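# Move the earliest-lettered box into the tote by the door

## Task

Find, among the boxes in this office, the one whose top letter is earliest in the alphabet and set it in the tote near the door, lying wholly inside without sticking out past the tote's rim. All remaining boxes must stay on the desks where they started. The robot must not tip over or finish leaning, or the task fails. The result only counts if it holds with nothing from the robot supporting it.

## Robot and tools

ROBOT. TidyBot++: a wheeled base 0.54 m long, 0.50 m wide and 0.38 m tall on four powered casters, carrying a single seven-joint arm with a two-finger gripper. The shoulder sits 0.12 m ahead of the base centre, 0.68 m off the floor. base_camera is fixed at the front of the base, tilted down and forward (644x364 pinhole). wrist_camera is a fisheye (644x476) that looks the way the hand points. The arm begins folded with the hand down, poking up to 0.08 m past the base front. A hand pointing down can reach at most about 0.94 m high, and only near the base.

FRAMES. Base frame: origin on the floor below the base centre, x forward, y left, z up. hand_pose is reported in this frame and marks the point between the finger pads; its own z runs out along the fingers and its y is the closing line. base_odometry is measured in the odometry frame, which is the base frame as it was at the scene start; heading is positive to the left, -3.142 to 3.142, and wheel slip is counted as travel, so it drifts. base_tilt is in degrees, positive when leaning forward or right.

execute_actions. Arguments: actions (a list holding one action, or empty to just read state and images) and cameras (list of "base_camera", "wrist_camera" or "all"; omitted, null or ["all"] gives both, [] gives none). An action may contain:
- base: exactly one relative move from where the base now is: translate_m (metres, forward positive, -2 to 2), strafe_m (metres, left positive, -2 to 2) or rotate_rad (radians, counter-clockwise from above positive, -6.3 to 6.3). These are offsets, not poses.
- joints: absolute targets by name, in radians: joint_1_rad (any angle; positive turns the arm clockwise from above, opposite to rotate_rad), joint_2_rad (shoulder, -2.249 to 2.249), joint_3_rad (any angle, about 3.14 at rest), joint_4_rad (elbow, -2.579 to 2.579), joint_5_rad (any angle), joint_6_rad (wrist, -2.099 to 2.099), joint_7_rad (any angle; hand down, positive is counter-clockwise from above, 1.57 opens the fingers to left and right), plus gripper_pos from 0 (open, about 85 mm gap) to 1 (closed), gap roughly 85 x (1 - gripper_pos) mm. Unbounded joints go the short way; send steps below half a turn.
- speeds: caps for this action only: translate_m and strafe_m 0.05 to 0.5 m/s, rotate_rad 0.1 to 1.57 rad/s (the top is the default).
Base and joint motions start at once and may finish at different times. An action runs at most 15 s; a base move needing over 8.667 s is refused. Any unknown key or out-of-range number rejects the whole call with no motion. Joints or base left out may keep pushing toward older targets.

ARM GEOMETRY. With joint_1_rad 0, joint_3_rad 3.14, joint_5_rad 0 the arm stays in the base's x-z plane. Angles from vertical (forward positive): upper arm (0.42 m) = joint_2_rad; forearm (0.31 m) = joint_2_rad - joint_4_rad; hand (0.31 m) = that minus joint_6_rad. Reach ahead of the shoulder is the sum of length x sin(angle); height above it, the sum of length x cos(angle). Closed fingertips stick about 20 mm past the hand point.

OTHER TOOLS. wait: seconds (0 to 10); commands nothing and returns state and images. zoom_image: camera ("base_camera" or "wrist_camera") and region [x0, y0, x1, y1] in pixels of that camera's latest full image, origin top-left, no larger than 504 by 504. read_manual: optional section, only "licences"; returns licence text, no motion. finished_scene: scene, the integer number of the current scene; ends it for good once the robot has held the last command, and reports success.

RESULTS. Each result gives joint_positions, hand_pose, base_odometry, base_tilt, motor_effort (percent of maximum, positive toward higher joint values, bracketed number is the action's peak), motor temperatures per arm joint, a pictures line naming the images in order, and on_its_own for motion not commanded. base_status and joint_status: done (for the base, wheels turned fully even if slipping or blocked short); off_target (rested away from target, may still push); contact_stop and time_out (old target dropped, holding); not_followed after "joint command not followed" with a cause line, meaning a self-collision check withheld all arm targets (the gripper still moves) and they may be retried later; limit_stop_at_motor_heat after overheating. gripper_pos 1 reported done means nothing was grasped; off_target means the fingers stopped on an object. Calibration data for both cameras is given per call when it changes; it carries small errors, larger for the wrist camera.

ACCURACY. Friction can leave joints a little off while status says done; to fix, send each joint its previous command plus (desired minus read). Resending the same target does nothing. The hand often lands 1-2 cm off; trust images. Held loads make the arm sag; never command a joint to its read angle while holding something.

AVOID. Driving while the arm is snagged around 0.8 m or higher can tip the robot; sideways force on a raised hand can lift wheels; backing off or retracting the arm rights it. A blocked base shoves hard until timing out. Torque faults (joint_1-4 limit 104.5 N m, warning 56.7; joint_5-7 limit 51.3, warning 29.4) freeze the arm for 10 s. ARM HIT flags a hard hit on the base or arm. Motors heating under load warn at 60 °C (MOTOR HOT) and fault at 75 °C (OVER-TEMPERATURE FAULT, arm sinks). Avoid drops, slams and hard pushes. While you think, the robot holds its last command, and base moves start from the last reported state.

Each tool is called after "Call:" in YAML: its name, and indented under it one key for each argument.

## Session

Call:
execute_actions:
  actions: []

Scene clock: 0.00 s.
Motor temperatures (°C, as the motors report them): [29 32 26 25 36 43 39]
base_odometry: x=+0.000 y=+0.000 heading=+0.000 (m, m, rad; odometry frame)
base_tilt: forward=-0.1 right=+0.2 (deg)
base_status: not commanded
joint_positions: joint_1_rad=+0.020 joint_2_rad=-0.309 joint_3_rad=+3.151 joint_4_rad=-2.554 joint_5_rad=-0.044 joint_6_rad=-0.920 joint_7_rad=+1.572 gripper_pos=+0.000
joint_status: not commanded
motor_effort: joint_1_rad=-1 joint_2_rad=+0 joint_3_rad=+0 joint_4_rad=+13 joint_5_rad=-1 joint_6_rad=-1 joint_7_rad=-2 (%)
hand_pose: x=+0.2300 y=+0.0092 z=+0.5755 quat_wxyz=(-0.019, +0.999, -0.027, -0.011) (m; base frame)
pictures: base_camera, wrist_camera
camera_calibration (this result's frames):
wrist_camera: T_world_to_cam=[[-0.0393704, -0.999085, -0.0167163, 0.0238219], [-0.999006, 0.0397059, -0.0202389, 0.305186], [0.0208841, 0.0159029, -0.999655, 0.702185], [0, 0, 0, 1]] pos_world=[0.291156, 0.000515633, 0.708517]
Images, in order (width x height): base_camera 644x364, wrist_camera 644x476.

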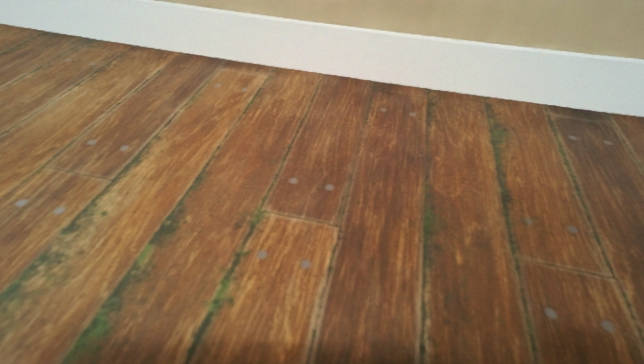

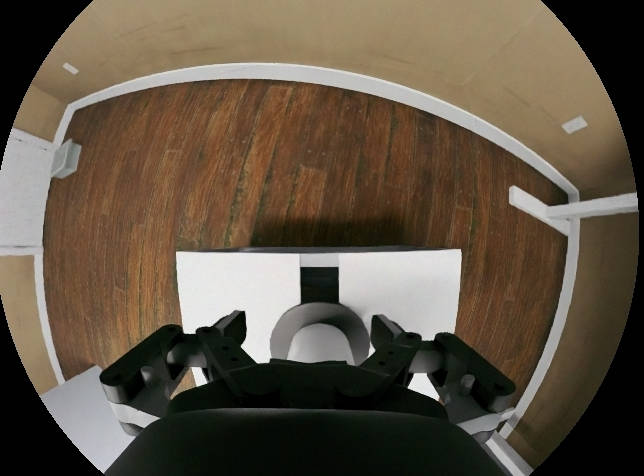

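Call:
execute_actions:
  actions:
    - {"base":{"rotate_rad":-1.79},"joints":{"joint_1_rad":0,"joint_2_rad":0,"joint_4_rad":-0.6,"joint_5_rad":0.02,"joint_6_rad":-1.7}}

Call:
zoom_image:
  camera: "wrist_camera"
  region: [140,170,490,340]

Scene clock: 7.20 s.
Motor temperatures (°C, as the motors report them): [29 32 26 25 36 43 39]
base_odometry: x=+0.000 y=+0.000 heading=-1.789 (m, m, rad; odometry frame)
base_tilt: forward=-0.1 right=+0.1 (deg)
base_status: done
joint_positions: joint_1_rad=+0.015 joint_2_rad=-0.015 joint_3_rad=+3.151 joint_4_rad=-0.612 joint_5_rad=-0.004 joint_6_rad=-1.676 joint_7_rad=+1.572 gripper_pos=+0.000
joint_status: all done
motor_effort: joint_1_rad=-1(0) joint_2_rad=-13(16) joint_3_rad=+0(2) joint_4_rad=+14(20) joint_5_rad=+0(1) joint_6_rad=+7(7) joint_7_rad=+0(0) (%)
hand_pose: x=+0.5272 y=-0.0076 z=+1.1612 quat_wxyz=(+0.004, +0.907, -0.010, +0.421) (m; base frame)
pictures: base_camera, wrist_camera
camera_calibration (this result's frames):
wrist_camera: T_world_to_cam=[[-0.0265483, -0.99936, 0.0239892, -0.0255333], [-0.612503, -0.00270343, -0.790464, 1.305], [0.790022, -0.0356789, -0.612039, 0.42572], [0, 0, 0, 1]] pos_world=[0.462309, -0.00679976, 1.29272]
Images, in order (width x height): base_camera 644x364, wrist_camera 644x476.

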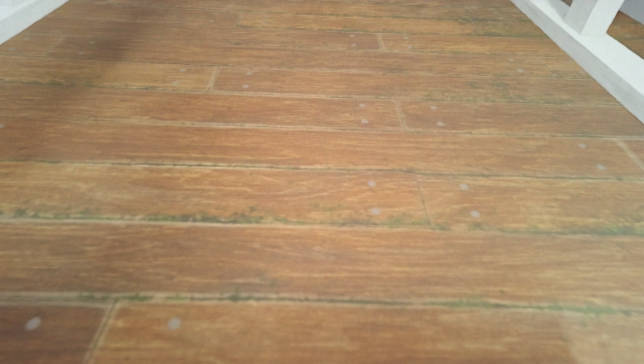

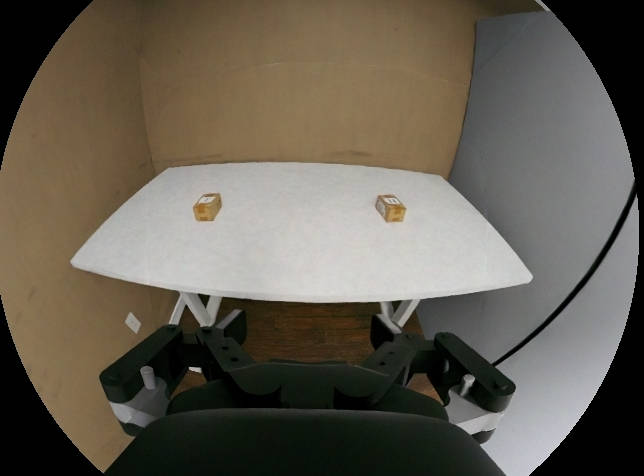

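Region (140, 170, 490, 340) of wrist_camera's 644x476 image, scaled by 1.440; it fills the top 245 rows of this view, and the rest is white.

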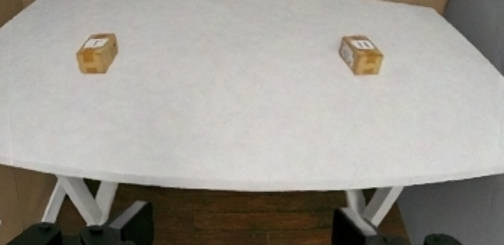

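Call:
execute_actions:
  actions:
    - {"base":{"translate_m":0.25},"joints":{"joint_2_rad":0.15,"joint_4_rad":-0.4}}
  cameras: ["wrist_camera"]

Call:
zoom_image:
  camera: "wrist_camera"
  region: [130,200,480,340]

Scene clock: 16.27 s.
Motor temperatures (°C, as the motors report them): [29 32 26 25 36 43 39]
base_odometry: x=-0.055 y=-0.244 heading=-1.790 (m, m, rad; odometry frame)
base_tilt: forward=-0.1 right=+0.1 (deg)
base_status: done
joint_positions: joint_1_rad=+0.015 joint_2_rad=+0.159 joint_3_rad=+3.151 joint_4_rad=-0.414 joint_5_rad=-0.002 joint_6_rad=-1.680 joint_7_rad=+1.572 gripper_pos=+0.000
joint_status: all done
motor_effort: joint_1_rad=-1(1) joint_2_rad=-18(24) joint_3_rad=+0(0) joint_4_rad=+14(17) joint_5_rad=+0(0) joint_6_rad=+7(8) joint_7_rad=-1(1) (%)
hand_pose: x=+0.5976 y=-0.0088 z=+1.1652 quat_wxyz=(+0.005, +0.903, -0.009, +0.430) (m; base frame)
pictures: wrist_camera
camera_calibration (this result's frames):
wrist_camera: T_world_to_cam=[[-0.0278856, -0.999265, 0.026289, -0.0268456], [-0.595987, -0.00449343, -0.802981, 1.35597], [0.80251, -0.0380595, -0.595424, 0.345652], [0, 0, 0, 1]] pos_world=[0.530002, -0.00757756, 1.29533]
Images, in order (width x height): wrist_camera 644x476.

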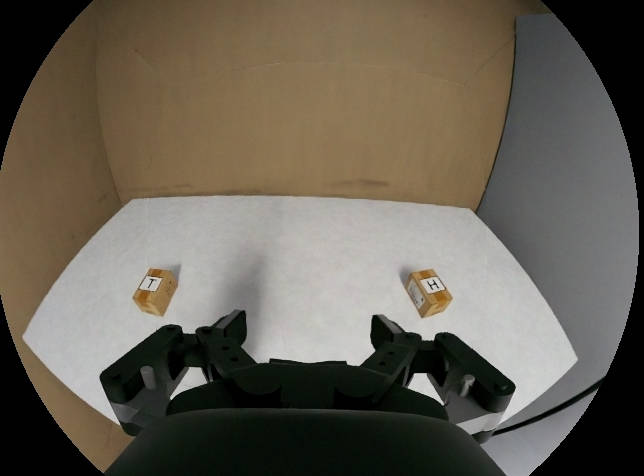

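Region (130, 200, 480, 340) of wrist_camera's 644x476 image, scaled by 1.440; it fills the top 202 rows of this view, and the rest is white.

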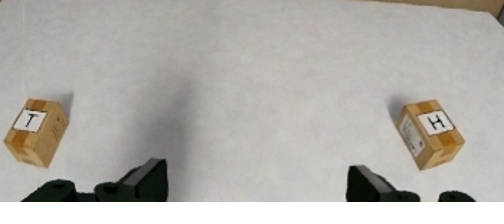

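T and H. On to the other side.

Call:
execute_actions:
  actions:
    - {"base":{"translate_m":-1.45},"joints":{"joint_2_rad":-0.4,"joint_4_rad":-0.6,"joint_6_rad":-2.0}}
  cameras: []

Call:
execute_actions:
  actions:
    - {"base":{"rotate_rad":-1.61},"joints":{"joint_1_rad":0.6}}

Scene clock: 26.10 s.
Motor temperatures (°C, as the motors report them): [29 32 26 25 36 43 39]
base_odometry: x=+0.263 y=+1.171 heading=-1.791 (m, m, rad; odometry frame)
base_tilt: forward=-0.1 right=+0.2 (deg)
base_status: done
joint_positions: joint_1_rad=+0.014 joint_2_rad=-0.406 joint_3_rad=+3.151 joint_4_rad=-0.585 joint_5_rad=-0.001 joint_6_rad=-1.980 joint_7_rad=+1.572 gripper_pos=+0.000
joint_status: all done
motor_effort: joint_1_rad=-1(0) joint_2_rad=+8(25) joint_3_rad=+0(1) joint_4_rad=+8(16) joint_5_rad=+0(1) joint_6_rad=+8(9) joint_7_rad=-1(1) (%)
hand_pose: x=+0.2680 y=-0.0037 z=+1.2051 quat_wxyz=(+0.004, +0.882, -0.010, +0.472) (m; base frame)
pictures: none
No camera images: the call's "cameras" was empty. Leave "cameras" out to get every camera's image.

Scene clock: 28.43 s.
Motor temperatures (°C, as the motors report them): [29 32 26 25 36 43 39]
base_odometry: x=+0.263 y=+1.171 heading=+2.883 (m, m, rad; odometry frame)
base_tilt: forward=-0.1 right=+0.1 (deg)
base_status: done
joint_positions: joint_1_rad=+0.587 joint_2_rad=-0.406 joint_3_rad=+3.151 joint_4_rad=-0.585 joint_5_rad=-0.001 joint_6_rad=-1.980 joint_7_rad=+1.572 gripper_pos=+0.000
joint_status: all done
motor_effort: joint_1_rad=-1(1) joint_2_rad=+7(9) joint_3_rad=+0(0) joint_4_rad=+8(9) joint_5_rad=+0(0) joint_6_rad=+8(8) joint_7_rad=-1(0) (%)
hand_pose: x=+0.2422 y=-0.0839 z=+1.2050 quat_wxyz=(+0.137, +0.843, -0.259, +0.451) (m; base frame)
pictures: base_camera, wrist_camera
camera_calibration (this result's frames):
wrist_camera: T_world_to_cam=[[-0.566762, -0.823604, 0.0213716, 0.0383131], [-0.437119, 0.278613, -0.855162, 1.22391], [0.69836, -0.494015, -0.51792, 0.545275], [0, 0, 0, 1]] pos_world=[0.175909, -0.0400666, 1.32823]
Images, in order (width x height): base_camera 644x364, wrist_camera 644x476.

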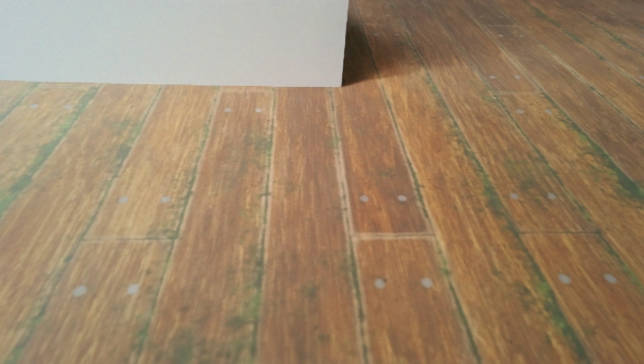

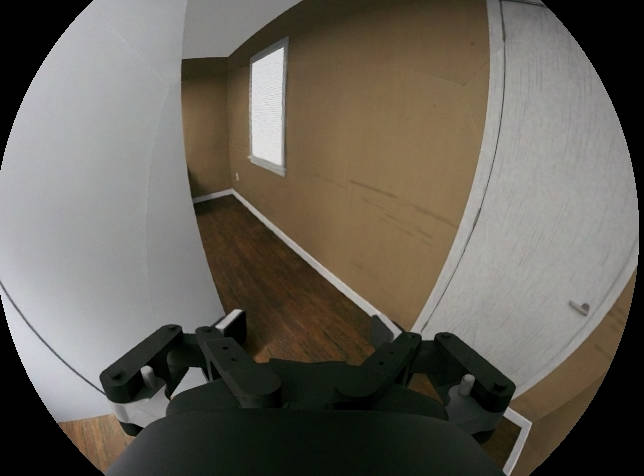

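Call:
execute_actions:
  actions:
    - {"base":{"translate_m":0.3},"joints":{"joint_1_rad":0}}
  cameras: []

Call:
execute_actions:
  actions:
    - {"base":{"strafe_m":-0.45}}

Scene clock: 36.90 s.
Motor temperatures (°C, as the motors report them): [29 32 26 25 36 43 39]
base_odometry: x=-0.027 y=+1.248 heading=+2.882 (m, m, rad; odometry frame)
base_tilt: forward=-0.2 right=+0.1 (deg)
base_status: done
joint_positions: joint_1_rad=+0.014 joint_2_rad=-0.394 joint_3_rad=+3.151 joint_4_rad=-0.590 joint_5_rad=+0.000 joint_6_rad=-1.980 joint_7_rad=+1.572 gripper_pos=+0.000
joint_status: all done
motor_effort: joint_1_rad=-1(0) joint_2_rad=+7(11) joint_3_rad=+0(1) joint_4_rad=+9(9) joint_5_rad=+0(0) joint_6_rad=+8(8) joint_7_rad=+0(0) (%)
hand_pose: x=+0.2749 y=-0.0041 z=+1.2016 quat_wxyz=(+0.004, +0.886, -0.010, +0.464) (m; base frame)
pictures: none
No camera images: the call's "cameras" was empty. Leave "cameras" out to get every camera's image.

Scene clock: 39.17 s.
Motor temperatures (°C, as the motors report them): [29 32 26 25 36 43 39]
base_odometry: x=+0.088 y=+1.683 heading=+2.883 (m, m, rad; odometry frame)
base_tilt: forward=-0.2 right=+0.2 (deg)
base_status: done
joint_positions: joint_1_rad=+0.011 joint_2_rad=-0.394 joint_3_rad=+3.151 joint_4_rad=-0.590 joint_5_rad=+0.001 joint_6_rad=-1.980 joint_7_rad=+1.572 gripper_pos=+0.000
joint_status: not commanded
motor_effort: joint_1_rad=-1(2) joint_2_rad=+6(8) joint_3_rad=+0(2) joint_4_rad=+8(9) joint_5_rad=+0(1) joint_6_rad=+8(8) joint_7_rad=-1(1) (%)
hand_pose: x=+0.2746 y=-0.0042 z=+1.2017 quat_wxyz=(+0.004, +0.886, -0.010, +0.464) (m; base frame)
pictures: base_camera, wrist_camera
camera_calibration (this result's frames):
wrist_camera: T_world_to_cam=[[-0.0293356, -0.999325, 0.0220971, -0.0267471], [-0.532341, -0.00309125, -0.846524, 1.2276], [0.846021, -0.0365965, -0.531891, 0.538455], [0, 0, 0, 1]] pos_world=[0.197173, -0.00322862, 1.32618]
Images, in order (width x height): base_camera 644x364, wrist_camera 644x476.

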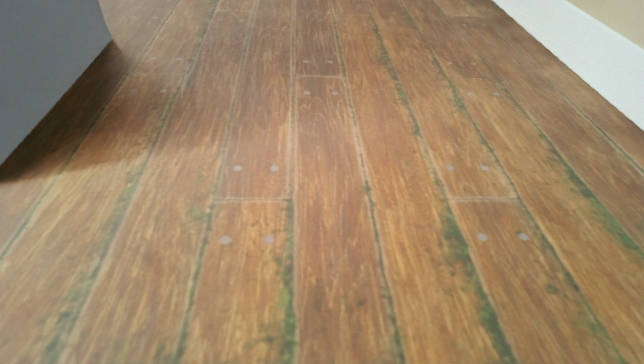

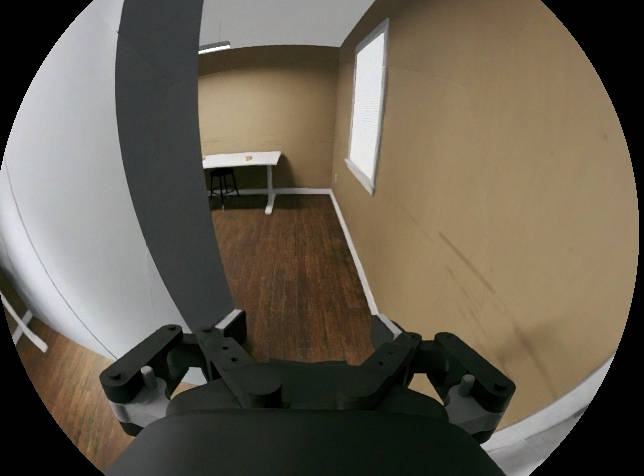

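Call:
execute_actions:
  actions:
    - {"base":{"translate_m":1.95},"joints":{"joint_1_rad":-0.9}}

Scene clock: 53.90 s.
Motor temperatures (°C, as the motors report them): [29 32 26 25 36 43 39]
base_odometry: x=-1.797 y=+2.183 heading=+2.883 (m, m, rad; odometry frame)
base_tilt: forward=-0.1 right=+0.2 (deg)
base_status: done
joint_positions: joint_1_rad=-0.887 joint_2_rad=-0.400 joint_3_rad=+3.151 joint_4_rad=-0.590 joint_5_rad=+0.002 joint_6_rad=-1.980 joint_7_rad=+1.572 gripper_pos=+0.000
joint_status: all done
motor_effort: joint_1_rad=-1(1) joint_2_rad=+7(11) joint_3_rad=+0(0) joint_4_rad=+9(9) joint_5_rad=+0(1) joint_6_rad=+8(8) joint_7_rad=-1(1) (%)
hand_pose: x=+0.2174 y=+0.1168 z=+1.2026 quat_wxyz=(-0.199, +0.801, +0.375, +0.422) (m; base frame)
pictures: base_camera, wrist_camera
camera_calibration (this result's frames):
wrist_camera: T_world_to_cam=[[0.763238, -0.645742, 0.0220343, -0.121071], [-0.326198, -0.414541, -0.849559, 1.20514], [0.55773, 0.641228, -0.527033, 0.569449], [0, 0, 0, 1]] pos_world=[0.16792, 0.0562505, 1.32662]
Images, in order (width x height): base_camera 644x364, wrist_camera 644x476.

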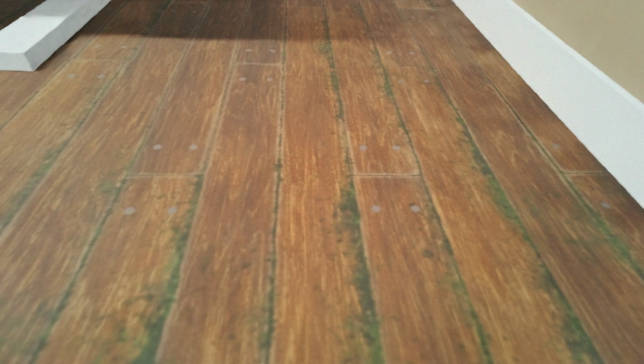

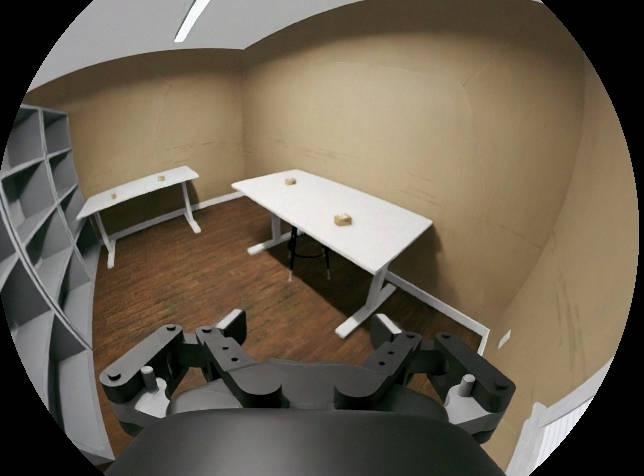

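Call:
execute_actions:
  actions:
    - {"base":{"strafe_m":1.2},"joints":{"joint_1_rad":0,"joint_2_rad":0.75,"joint_4_rad":0,"joint_6_rad":-1.7}}
  cameras: ["wrist_camera"]

Call:
zoom_image:
  camera: "wrist_camera"
  region: [150,140,330,300]

Call:
zoom_image:
  camera: "wrist_camera"
  region: [370,180,550,340]

Scene clock: 63.50 s.
Motor temperatures (°C, as the motors report them): [29 32 26 25 36 43 39]
base_odometry: x=-2.105 y=+1.023 heading=+2.883 (m, m, rad; odometry frame)
base_tilt: forward=-0.1 right=+0.1 (deg)
base_status: done
joint_positions: joint_1_rad=-0.005 joint_2_rad=+0.751 joint_3_rad=+3.151 joint_4_rad=-0.016 joint_5_rad=+0.002 joint_6_rad=-1.723 joint_7_rad=+1.572 gripper_pos=+0.000
joint_status: all done
motor_effort: joint_1_rad=-1(3) joint_2_rad=-40(42) joint_3_rad=+0(1) joint_4_rad=+16(17) joint_5_rad=+0(1) joint_6_rad=+6(9) joint_7_rad=-1(1) (%)
hand_pose: x=+0.8130 y=+0.0015 z=+0.9681 quat_wxyz=(+0.004, +0.947, +0.001, +0.320) (m; base frame)
pictures: wrist_camera
camera_calibration (this result's frames):
wrist_camera: T_world_to_cam=[[-0.00228923, -0.999399, 0.0345813, -0.0341763], [-0.768267, -0.0203788, -0.639805, 1.30814], [0.640125, -0.0280323, -0.767759, 0.354675], [0, 0, 0, 1]] pos_world=[0.777887, 0.00244491, 1.11044]
Images, in order (width x height): wrist_camera 644x476.

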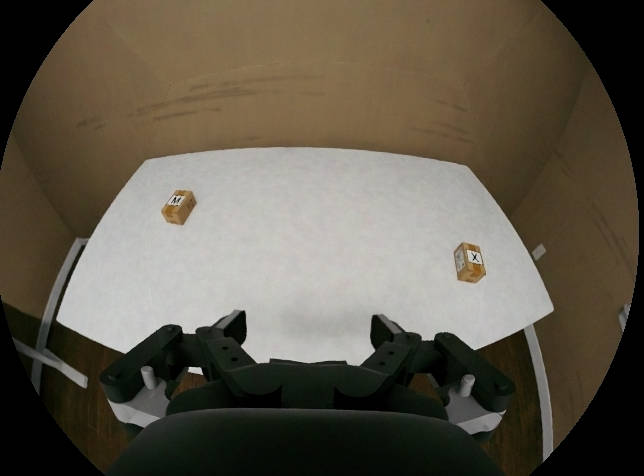

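Region (150, 140, 330, 300) of wrist_camera's 644x476 image, scaled by 2.800.

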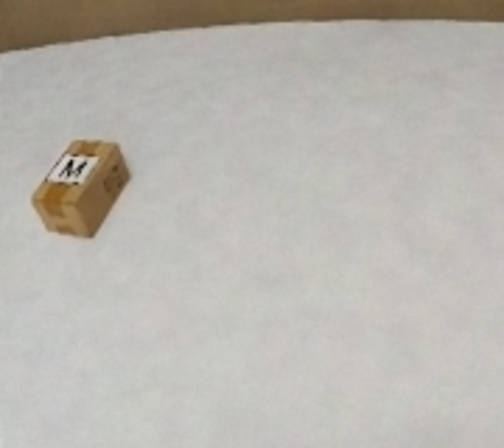

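Region (370, 180, 550, 340) of wrist_camera's 644x476 image, scaled by 2.800.

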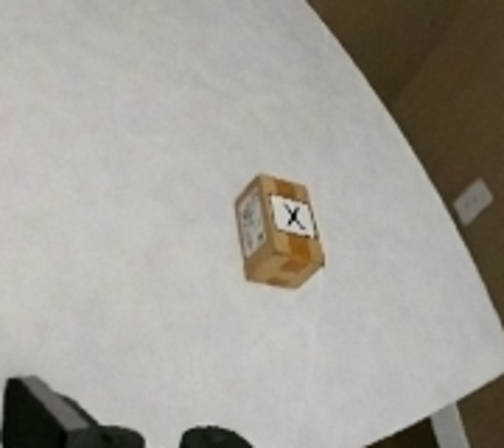

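Call:
execute_actions:
  actions:
    - {"base":{"strafe_m":0.7},"joints":{"joint_1_rad":-1.9,"joint_2_rad":0.7,"joint_6_rad":-1.8}}
  cameras: ["wrist_camera"]

Call:
zoom_image:
  camera: "wrist_camera"
  region: [150,140,500,340]

Scene clock: 73.17 s.
Motor temperatures (°C, as the motors report them): [29 32 26 25 36 43 39]
base_odometry: x=-2.285 y=+0.346 heading=+2.882 (m, m, rad; odometry frame)
base_tilt: forward=-0.1 right=+0.1 (deg)
base_status: done
joint_positions: joint_1_rad=-1.897 joint_2_rad=+0.709 joint_3_rad=+3.151 joint_4_rad=-0.015 joint_5_rad=+0.005 joint_6_rad=-1.776 joint_7_rad=+1.572 gripper_pos=+0.000
joint_status: all done
motor_effort: joint_1_rad=-1(6) joint_2_rad=-37(45) joint_3_rad=-1(1) joint_4_rad=+15(17) joint_5_rad=+0(1) joint_6_rad=+6(5) joint_7_rad=-1(1) (%)
hand_pose: x=-0.0920 y=+0.6346 z=+0.9870 quat_wxyz=(-0.252, +0.556, +0.769, +0.189) (m; base frame)
pictures: wrist_camera
camera_calibration (this result's frames):
wrist_camera: T_world_to_cam=[[0.949968, 0.310234, 0.0362599, -0.149314], [0.26221, -0.729012, -0.632287, 1.17494], [-0.169723, 0.610161, -0.773885, 0.492775], [0, 0, 0, 1]] pos_world=[-0.0826026, 0.602197, 1.12967]
Images, in order (width x height): wrist_camera 644x476.

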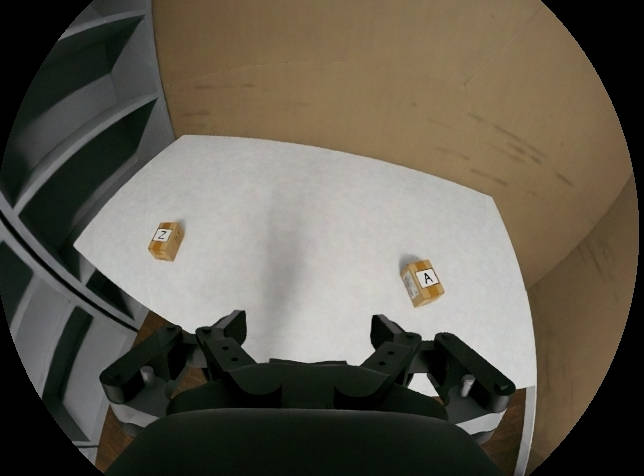

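Region (150, 140, 500, 340) of wrist_camera's 644x476 image, scaled by 1.440; it fills the top 288 rows of this view, and the rest is white.

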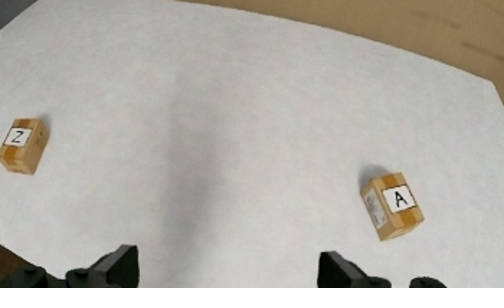

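Call:
execute_actions:
  actions:
    - {"base":{"translate_m":0.21},"joints":{"joint_1_rad":-1.96,"joint_2_rad":0.36,"joint_4_rad":-1.01,"joint_6_rad":-1.12,"joint_7_rad":1.7}}
  cameras: ["wrist_camera"]

Call:
execute_actions:
  actions:
    - {"base":{"strafe_m":0.2}}

Scene clock: 85.23 s.
Motor temperatures (°C, as the motors report them): [29 32 26 25 36 43 39]
base_odometry: x=-2.488 y=+0.400 heading=+2.882 (m, m, rad; odometry frame)
base_tilt: forward=-0.1 right=+0.1 (deg)
base_status: done
joint_positions: joint_1_rad=-1.946 joint_2_rad=+0.373 joint_3_rad=+3.151 joint_4_rad=-0.997 joint_5_rad=+0.005 joint_6_rad=-1.144 joint_7_rad=+1.671 gripper_pos=+0.000
joint_status: all done
motor_effort: joint_1_rad=-1(6) joint_2_rad=-33(40) joint_3_rad=+0(1) joint_4_rad=+21(21) joint_5_rad=+0(1) joint_6_rad=+6(5) joint_7_rad=-1(1) (%)
hand_pose: x=-0.1120 y=+0.6014 z=+0.8845 quat_wxyz=(-0.243, +0.498, +0.810, +0.191) (m; base frame)
pictures: wrist_camera
camera_calibration (this result's frames):
wrist_camera: T_world_to_cam=[[0.898167, 0.429731, 0.0928841, -0.244076], [0.390606, -0.682984, -0.61722, 1.0646], [-0.2018, 0.590647, -0.781289, 0.445003], [0, 0, 0, 1]] pos_world=[-0.106816, 0.569153, 1.02744]
Images, in order (width x height): wrist_camera 644x476.

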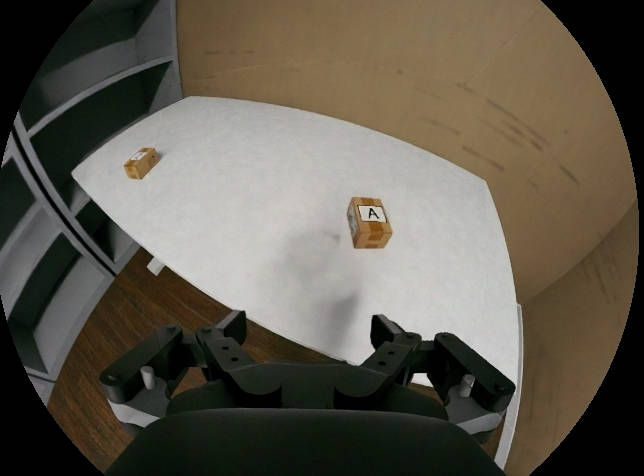

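Scene clock: 86.87 s.
Motor temperatures (°C, as the motors report them): [29 32 26 25 36 43 39]
base_odometry: x=-2.539 y=+0.207 heading=+2.882 (m, m, rad; odometry frame)
base_tilt: forward=-0.1 right=+0.1 (deg)
base_status: done
joint_positions: joint_1_rad=-1.949 joint_2_rad=+0.367 joint_3_rad=+3.151 joint_4_rad=-0.998 joint_5_rad=+0.005 joint_6_rad=-1.140 joint_7_rad=+1.671 gripper_pos=+0.000
joint_status: not commanded
motor_effort: joint_1_rad=-1(3) joint_2_rad=-31(35) joint_3_rad=+0(1) joint_4_rad=+21(22) joint_5_rad=+0(0) joint_6_rad=+6(7) joint_7_rad=-1(1) (%)
hand_pose: x=-0.1139 y=+0.6002 z=+0.8887 quat_wxyz=(-0.247, +0.496, +0.810, +0.193) (m; base frame)
pictures: base_camera, wrist_camera
camera_calibration (this result's frames):
wrist_camera: T_world_to_cam=[[0.896946, 0.432129, 0.0935556, -0.244362], [0.390964, -0.676352, -0.624255, 1.0694], [-0.206482, 0.5965, -0.775598, 0.439537], [0, 0, 0, 1]] pos_world=[-0.108162, 0.566705, 1.03135]
Images, in order (width x height): base_camera 644x364, wrist_camera 644x476.

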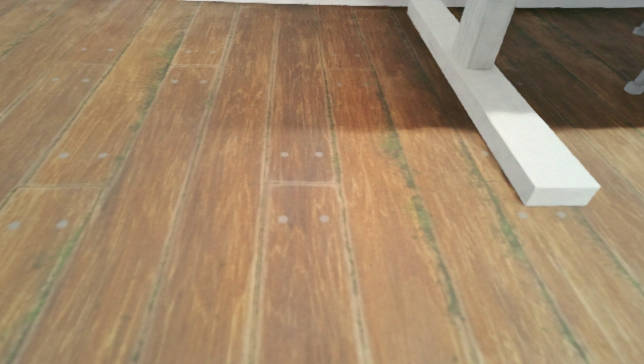

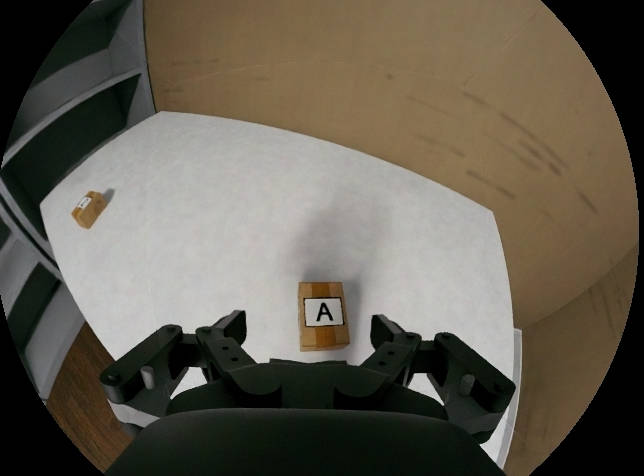

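Call:
execute_actions:
  actions:
    - {"joints":{"joint_1_rad":-1.905,"joint_2_rad":0.485,"joint_4_rad":-1.175,"joint_6_rad":-0.82,"joint_7_rad":1.76}}
  cameras: ["wrist_camera"]

Scene clock: 98.03 s.
Motor temperatures (°C, as the motors report them): [29 33 26 26 36 43 39]
base_odometry: x=-2.539 y=+0.207 heading=+2.882 (m, m, rad; odometry frame)
base_tilt: forward=-0.1 right=+0.1 (deg)
base_status: not commanded
joint_positions: joint_1_rad=-1.916 joint_2_rad=+0.489 joint_3_rad=+3.151 joint_4_rad=-1.171 joint_5_rad=+0.005 joint_6_rad=-0.841 joint_7_rad=+1.732 gripper_pos=+0.000
joint_status: all done
motor_effort: joint_1_rad=-1(2) joint_2_rad=-36(41) joint_3_rad=-1(1) joint_4_rad=+21(23) joint_5_rad=+0(0) joint_6_rad=+6(6) joint_7_rad=-1(0) (%)
hand_pose: x=-0.1115 y=+0.6575 z=+0.7751 quat_wxyz=(-0.238, +0.484, +0.817, +0.205) (m; base frame)
pictures: wrist_camera
camera_calibration (this result's frames):
wrist_camera: T_world_to_cam=[[0.885556, 0.445808, 0.130559, -0.29965], [0.423791, -0.660223, -0.620086, 1.02619], [-0.190242, 0.604451, -0.773594, 0.312741], [0, 0, 0, 1]] pos_world=[-0.110038, 0.622066, 0.917385]
Images, in order (width x height): wrist_camera 644x476.

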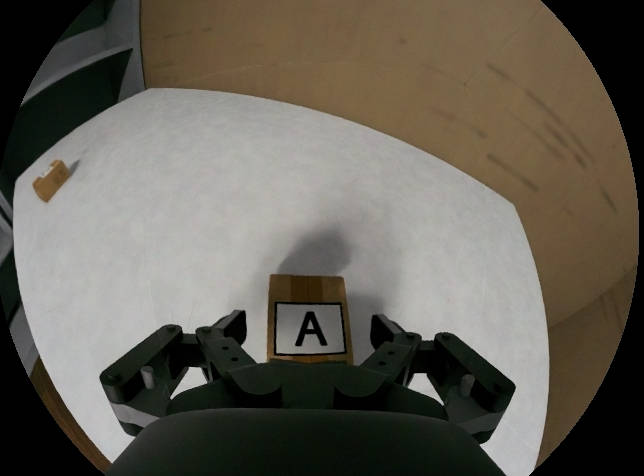

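Call:
execute_actions:
  actions:
    - {"joints":{"joint_2_rad":0.542}}
  cameras: ["wrist_camera"]

Call:
execute_actions:
  actions:
    - {"joints":{"gripper_pos":1}}
  cameras: ["wrist_camera"]

Scene clock: 104.00 s.
Motor temperatures (°C, as the motors report them): [29 33 26 26 36 43 39]
base_odometry: x=-2.539 y=+0.207 heading=+2.882 (m, m, rad; odometry frame)
base_tilt: forward=-0.1 right=+0.1 (deg)
base_status: not commanded
joint_positions: joint_1_rad=-1.916 joint_2_rad=+0.541 joint_3_rad=+3.151 joint_4_rad=-1.171 joint_5_rad=+0.005 joint_6_rad=-0.841 joint_7_rad=+1.732 gripper_pos=+0.000
joint_status: all done
motor_effort: joint_1_rad=-1(1) joint_2_rad=-38(40) joint_3_rad=-1(0) joint_4_rad=+21(22) joint_5_rad=+0(0) joint_6_rad=+5(6) joint_7_rad=+0(1) (%)
hand_pose: x=-0.1128 y=+0.6612 z=+0.7390 quat_wxyz=(-0.219, +0.488, +0.823, +0.190) (m; base frame)
pictures: wrist_camera
camera_calibration (this result's frames):
wrist_camera: T_world_to_cam=[[0.88333, 0.452004, 0.124179, -0.295035], [0.434275, -0.689405, -0.579764, 0.997453], [-0.176446, 0.56605, -0.805266, 0.332694], [0, 0, 0, 1]] pos_world=[-0.113853, 0.632684, 0.882831]
Images, in order (width x height): wrist_camera 644x476.

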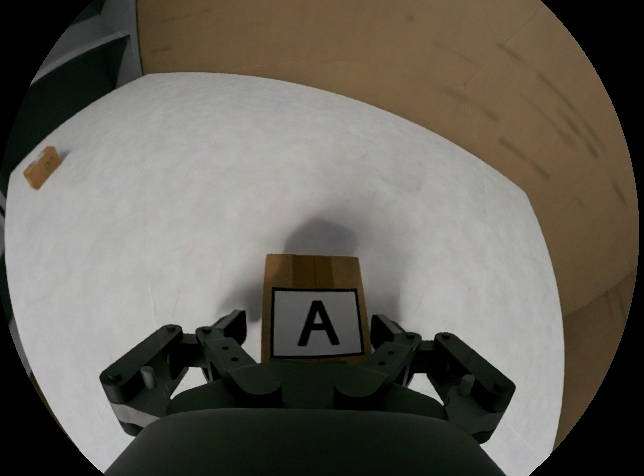

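Scene clock: 105.10 s.
Motor temperatures (°C, as the motors report them): [29 33 26 26 36 43 39]
base_odometry: x=-2.539 y=+0.207 heading=+2.882 (m, m, rad; odometry frame)
base_tilt: forward=-0.1 right=+0.1 (deg)
base_status: not commanded
joint_positions: joint_1_rad=-1.916 joint_2_rad=+0.539 joint_3_rad=+3.151 joint_4_rad=-1.171 joint_5_rad=+0.005 joint_6_rad=-0.838 joint_7_rad=+1.732 gripper_pos=+0.332
joint_status: gripper_pos off_target (ended at +0.332, target +1.000)
motor_effort: joint_1_rad=-1(2) joint_2_rad=-38(38) joint_3_rad=+0(1) joint_4_rad=+21(22) joint_5_rad=+0(1) joint_6_rad=+5(7) joint_7_rad=-1(1) (%)
hand_pose: x=-0.1131 y=+0.6619 z=+0.7408 quat_wxyz=(-0.221, +0.487, +0.823, +0.191) (m; base frame)
pictures: wrist_camera
camera_calibration (this result's frames):
wrist_camera: T_world_to_cam=[[0.883525, 0.45144, 0.124843, -0.295457], [0.433318, -0.686622, -0.583769, 1.00015], [-0.177817, 0.569871, -0.802265, 0.328784], [0, 0, 0, 1]] pos_world=[-0.113875, 0.63274, 0.884513]
Images, in order (width x height): wrist_camera 644x476.

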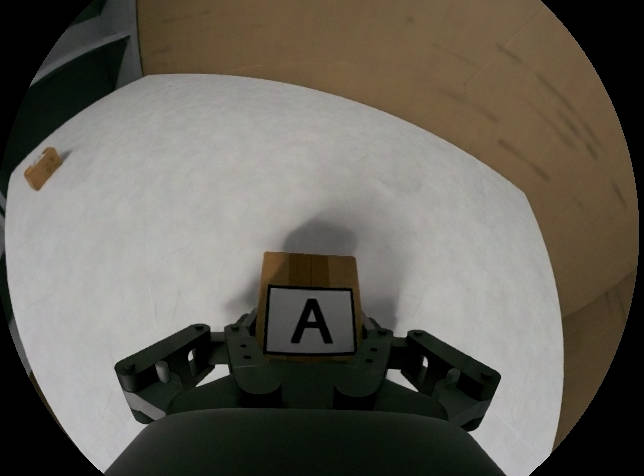

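Call:
execute_actions:
  actions:
    - {"joints":{"joint_2_rad":0.4}}
  cameras: []

Call:
execute_actions:
  actions:
    - {"base":{"strafe_m":-2.0},"joints":{"joint_2_rad":-0.5,"joint_4_rad":-1.7,"joint_6_rad":-1.3}}
  cameras: []

Call:
execute_actions:
  actions:
    - {"base":{"rotate_rad":3.18},"joints":{"joint_1_rad":0}}

Scene clock: 112.93 s.
Motor temperatures (°C, as the motors report them): [29 33 26 26 36 43 39]
base_odometry: x=-2.539 y=+0.207 heading=+2.882 (m, m, rad; odometry frame)
base_tilt: forward=-0.2 right=+0.1 (deg)
base_status: not commanded
joint_positions: joint_1_rad=-1.916 joint_2_rad=+0.401 joint_3_rad=+3.151 joint_4_rad=-1.174 joint_5_rad=+0.005 joint_6_rad=-0.838 joint_7_rad=+1.732 gripper_pos=+0.332
joint_status: all done
motor_effort: joint_1_rad=-1(1) joint_2_rad=-34(43) joint_3_rad=+0(1) joint_4_rad=+22(23) joint_5_rad=+0(0) joint_6_rad=+7(7) joint_7_rad=+0(1) (%)
hand_pose: x=-0.1078 y=+0.6472 z=+0.8351 quat_wxyz=(-0.270, +0.477, +0.804, +0.232) (m; base frame)
pictures: none
No camera images: the call's "cameras" was empty. Leave "cameras" out to get every camera's image.

Scene clock: 118.40 s.
Motor temperatures (°C, as the motors report them): [29 33 26 26 36 43 39]
base_odometry: x=-2.026 y=+2.140 heading=+2.882 (m, m, rad; odometry frame)
base_tilt: forward=-0.1 right=+0.1 (deg)
base_status: done
joint_positions: joint_1_rad=-1.911 joint_2_rad=-0.499 joint_3_rad=+3.151 joint_4_rad=-1.690 joint_5_rad=+0.005 joint_6_rad=-1.285 joint_7_rad=+1.732 gripper_pos=+0.332
joint_status: all done
motor_effort: joint_1_rad=-1(5) joint_2_rad=-1(38) joint_3_rad=+0(4) joint_4_rad=+21(23) joint_5_rad=+0(1) joint_6_rad=+7(8) joint_7_rad=-1(0) (%)
hand_pose: x=+0.0280 y=+0.2677 z=+0.9228 quat_wxyz=(-0.249, +0.486, +0.811, +0.211) (m; base frame)
pictures: none
No camera images: the call's "cameras" was empty. Leave "cameras" out to get every camera's image.

Scene clock: 121.70 s.
Motor temperatures (°C, as the motors report them): [29 33 26 26 36 43 39]
base_odometry: x=-2.026 y=+2.140 heading=-0.222 (m, m, rad; odometry frame)
base_tilt: forward=-0.2 right=+0.1 (deg)
base_status: done
joint_positions: joint_1_rad=-0.015 joint_2_rad=-0.499 joint_3_rad=+3.151 joint_4_rad=-1.691 joint_5_rad=+0.005 joint_6_rad=-1.285 joint_7_rad=+1.732 gripper_pos=+0.332
joint_status: all done
motor_effort: joint_1_rad=-1(2) joint_2_rad=-1(2) joint_3_rad=+0(1) joint_4_rad=+21(21) joint_5_rad=+0(1) joint_6_rad=+6(7) joint_7_rad=-1(0) (%)
hand_pose: x=+0.4017 y=+0.0006 z=+0.9228 quat_wxyz=(+0.026, +0.942, +0.078, +0.325) (m; base frame)
pictures: base_camera, wrist_camera
camera_calibration (this result's frames):
wrist_camera: T_world_to_cam=[[0.129774, -0.98364, 0.124941, -0.170853], [-0.746195, -0.179862, -0.64097, 0.955484], [0.652956, -0.0100487, -0.757329, 0.568344], [0, 0, 0, 1]] pos_world=[0.364046, 0.00950926, 1.06421]
Images, in order (width x height): base_camera 644x364, wrist_camera 644x476.

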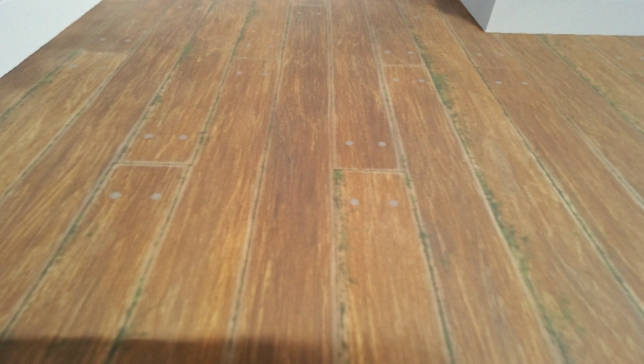

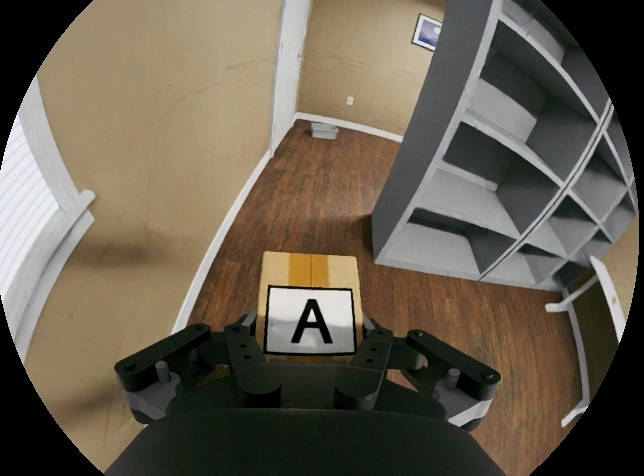

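Call:
execute_actions:
  actions:
    - {"base":{"translate_m":2.0},"joints":{"joint_1_rad":-0.17,"joint_2_rad":1.2,"joint_4_rad":-1.3,"joint_6_rad":-0.3}}

Scene clock: 134.07 s.
Motor temperatures (°C, as the motors report them): [29 33 26 26 36 43 39]
base_odometry: x=-0.075 y=+1.702 heading=-0.221 (m, m, rad; odometry frame)
base_tilt: forward=-0.1 right=+0.1 (deg)
base_status: done
joint_positions: joint_1_rad=-0.155 joint_2_rad=+1.207 joint_3_rad=+3.151 joint_4_rad=-1.311 joint_5_rad=+0.005 joint_6_rad=-0.321 joint_7_rad=+1.732 gripper_pos=+0.332
joint_status: all done
motor_effort: joint_1_rad=-1(2) joint_2_rad=-47(48) joint_3_rad=-1(1) joint_4_rad=+13(22) joint_5_rad=+0(0) joint_6_rad=+3(7) joint_7_rad=-1(1) (%)
hand_pose: x=+0.7813 y=+0.0988 z=+0.2793 quat_wxyz=(+0.006, +0.976, +0.157, +0.151) (m; base frame)
pictures: base_camera, wrist_camera
camera_calibration (this result's frames):
wrist_camera: T_world_to_cam=[[0.312071, -0.94639, 0.0834185, -0.177654], [-0.886459, -0.321641, -0.332773, 0.881458], [0.341763, 0.0299016, -0.93931, 0.124129], [0, 0, 0, 1]] pos_world=[0.794394, 0.111671, 0.42474]
Images, in order (width x height): base_camera 644x364, wrist_camera 644x476.

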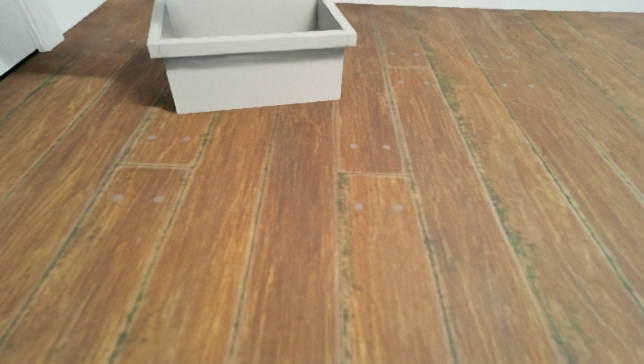

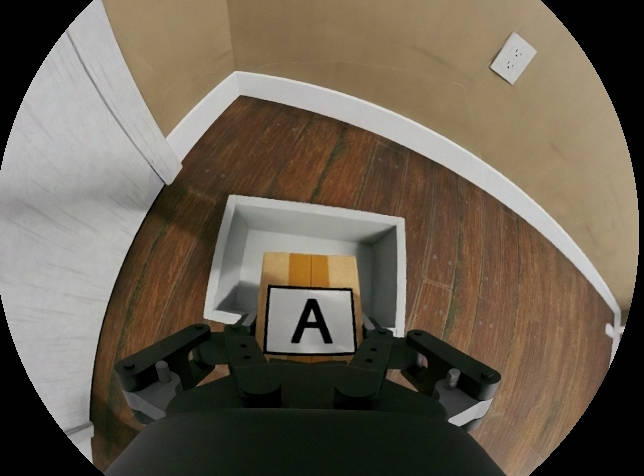

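Tote centre is at about x=0.86; moving forward.

Call:
execute_actions:
  actions:
    - {"base":{"translate_m":0.06},"joints":{"joint_2_rad":1.4,"joint_4_rad":-1.17,"joint_6_rad":-0.22}}
  cameras: []

Call:
execute_actions:
  actions:
    - {"joints":{"joint_2_rad":1.735,"joint_4_rad":-0.89,"joint_6_rad":-0.08}}

Scene clock: 141.43 s.
Motor temperatures (°C, as the motors report them): [29 33 26 26 36 43 39]
base_odometry: x=-0.016 y=+1.689 heading=-0.220 (m, m, rad; odometry frame)
base_tilt: forward=-0.1 right=+0.1 (deg)
base_status: done
joint_positions: joint_1_rad=-0.158 joint_2_rad=+1.410 joint_3_rad=+3.151 joint_4_rad=-1.184 joint_5_rad=+0.005 joint_6_rad=-0.244 joint_7_rad=+1.732 gripper_pos=+0.332
joint_status: all done
motor_effort: joint_1_rad=-1(1) joint_2_rad=-48(50) joint_3_rad=-1(1) joint_4_rad=+12(15) joint_5_rad=+0(0) joint_6_rad=+3(4) joint_7_rad=-1(1) (%)
hand_pose: x=+0.7835 y=+0.1013 z=+0.1838 quat_wxyz=(+0.006, +0.976, +0.159, +0.151) (m; base frame)
pictures: none
No camera images: the call's "cameras" was empty. Leave "cameras" out to get every camera's image.

Scene clock: 143.23 s.
Motor temperatures (°C, as the motors report them): [29 33 26 26 36 43 39]
base_odometry: x=-0.016 y=+1.689 heading=-0.220 (m, m, rad; odometry frame)
base_tilt: forward=-0.1 right=+0.1 (deg)
base_status: not commanded
joint_positions: joint_1_rad=-0.158 joint_2_rad=+1.743 joint_3_rad=+3.151 joint_4_rad=-0.905 joint_5_rad=+0.005 joint_6_rad=-0.105 joint_7_rad=+1.732 gripper_pos=+0.332
joint_status: all done
motor_effort: joint_1_rad=-1(2) joint_2_rad=-47(50) joint_3_rad=-1(2) joint_4_rad=+12(12) joint_5_rad=+0(0) joint_6_rad=+4(5) joint_7_rad=+0(0) (%)
hand_pose: x=+0.7927 y=+0.1039 z=+0.0449 quat_wxyz=(+0.005, +0.968, +0.160, +0.193) (m; base frame)
pictures: base_camera, wrist_camera
camera_calibration (this result's frames):
wrist_camera: T_world_to_cam=[[0.312863, -0.94484, 0.0969227, -0.158296], [-0.851861, -0.324268, -0.411319, 0.791588], [0.42006, 0.0461217, -0.906324, -0.165294], [0, 0, 0, 1]] pos_world=[0.793281, 0.114746, 0.191128]
Images, in order (width x height): base_camera 644x364, wrist_camera 644x476.

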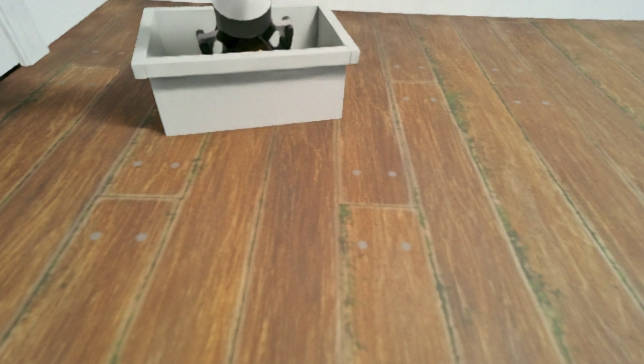

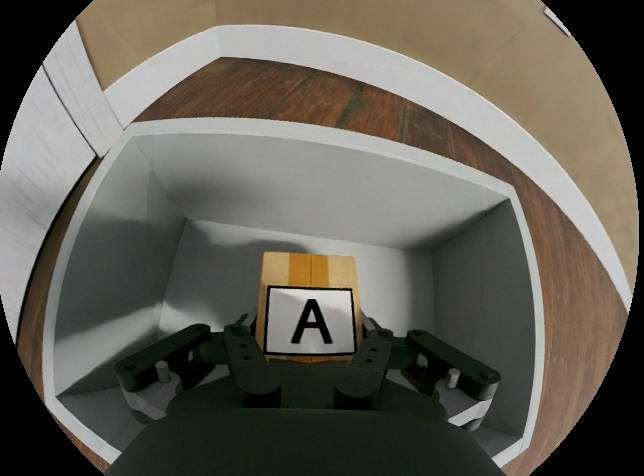

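Call:
execute_actions:
  actions:
    - {"joints":{"gripper_pos":0.15}}
  cameras: []

Call:
execute_actions:
  actions:
    - {"joints":{"joint_2_rad":1.35,"joint_4_rad":-1.25,"joint_6_rad":-0.28}}

Scene clock: 148.63 s.
Motor temperatures (°C, as the motors report them): [29 33 26 26 36 43 39]
base_odometry: x=-0.016 y=+1.689 heading=-0.220 (m, m, rad; odometry frame)
base_tilt: forward=-0.1 right=+0.1 (deg)
base_status: not commanded
joint_positions: joint_1_rad=-0.158 joint_2_rad=+1.742 joint_3_rad=+3.151 joint_4_rad=-0.905 joint_5_rad=+0.005 joint_6_rad=-0.104 joint_7_rad=+1.732 gripper_pos=+0.150
joint_status: all done
motor_effort: joint_1_rad=-1(1) joint_2_rad=-46(47) joint_3_rad=-1(1) joint_4_rad=+11(11) joint_5_rad=+0(0) joint_6_rad=+4(4) joint_7_rad=+0(1) (%)
hand_pose: x=+0.7930 y=+0.1039 z=+0.0451 quat_wxyz=(+0.005, +0.968, +0.160, +0.194) (m; base frame)
pictures: none
No camera images: the call's "cameras" was empty. Leave "cameras" out to get every camera's image.

Scene clock: 150.33 s.
Motor temperatures (°C, as the motors report them): [29 34 26 26 36 43 39]
base_odometry: x=-0.016 y=+1.689 heading=-0.220 (m, m, rad; odometry frame)
base_tilt: forward=-0.1 right=+0.2 (deg)
base_status: not commanded
joint_positions: joint_1_rad=-0.158 joint_2_rad=+1.349 joint_3_rad=+3.151 joint_4_rad=-1.235 joint_5_rad=+0.005 joint_6_rad=-0.256 joint_7_rad=+1.732 gripper_pos=+0.150
joint_status: all done
motor_effort: joint_1_rad=-1(1) joint_2_rad=-46(49) joint_3_rad=-1(1) joint_4_rad=+12(12) joint_5_rad=+0(0) joint_6_rad=+3(4) joint_7_rad=-1(1) (%)
hand_pose: x=+0.7805 y=+0.1008 z=+0.2101 quat_wxyz=(+0.006, +0.976, +0.159, +0.150) (m; base frame)
pictures: base_camera, wrist_camera
camera_calibration (this result's frames):
wrist_camera: T_world_to_cam=[[0.316226, -0.945027, 0.083214, -0.173123], [-0.885677, -0.325519, -0.33108, 0.857815], [0.339967, 0.0309953, -0.939926, 0.0608161], [0, 0, 0, 1]] pos_world=[0.793818, 0.113744, 0.355574]
Images, in order (width x height): base_camera 644x364, wrist_camera 644x476.

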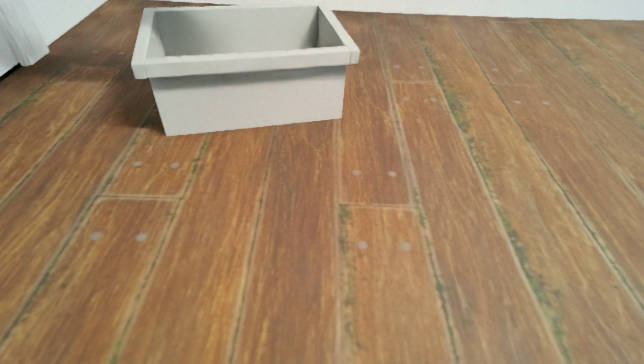

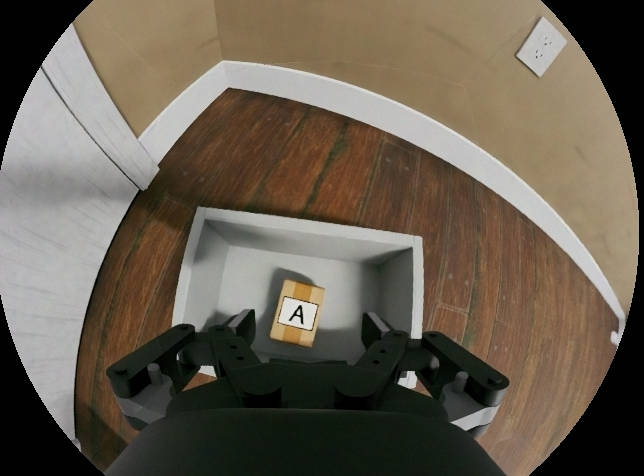

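Call:
finished_scene:
  scene: 2

The scene is finished: the task was done.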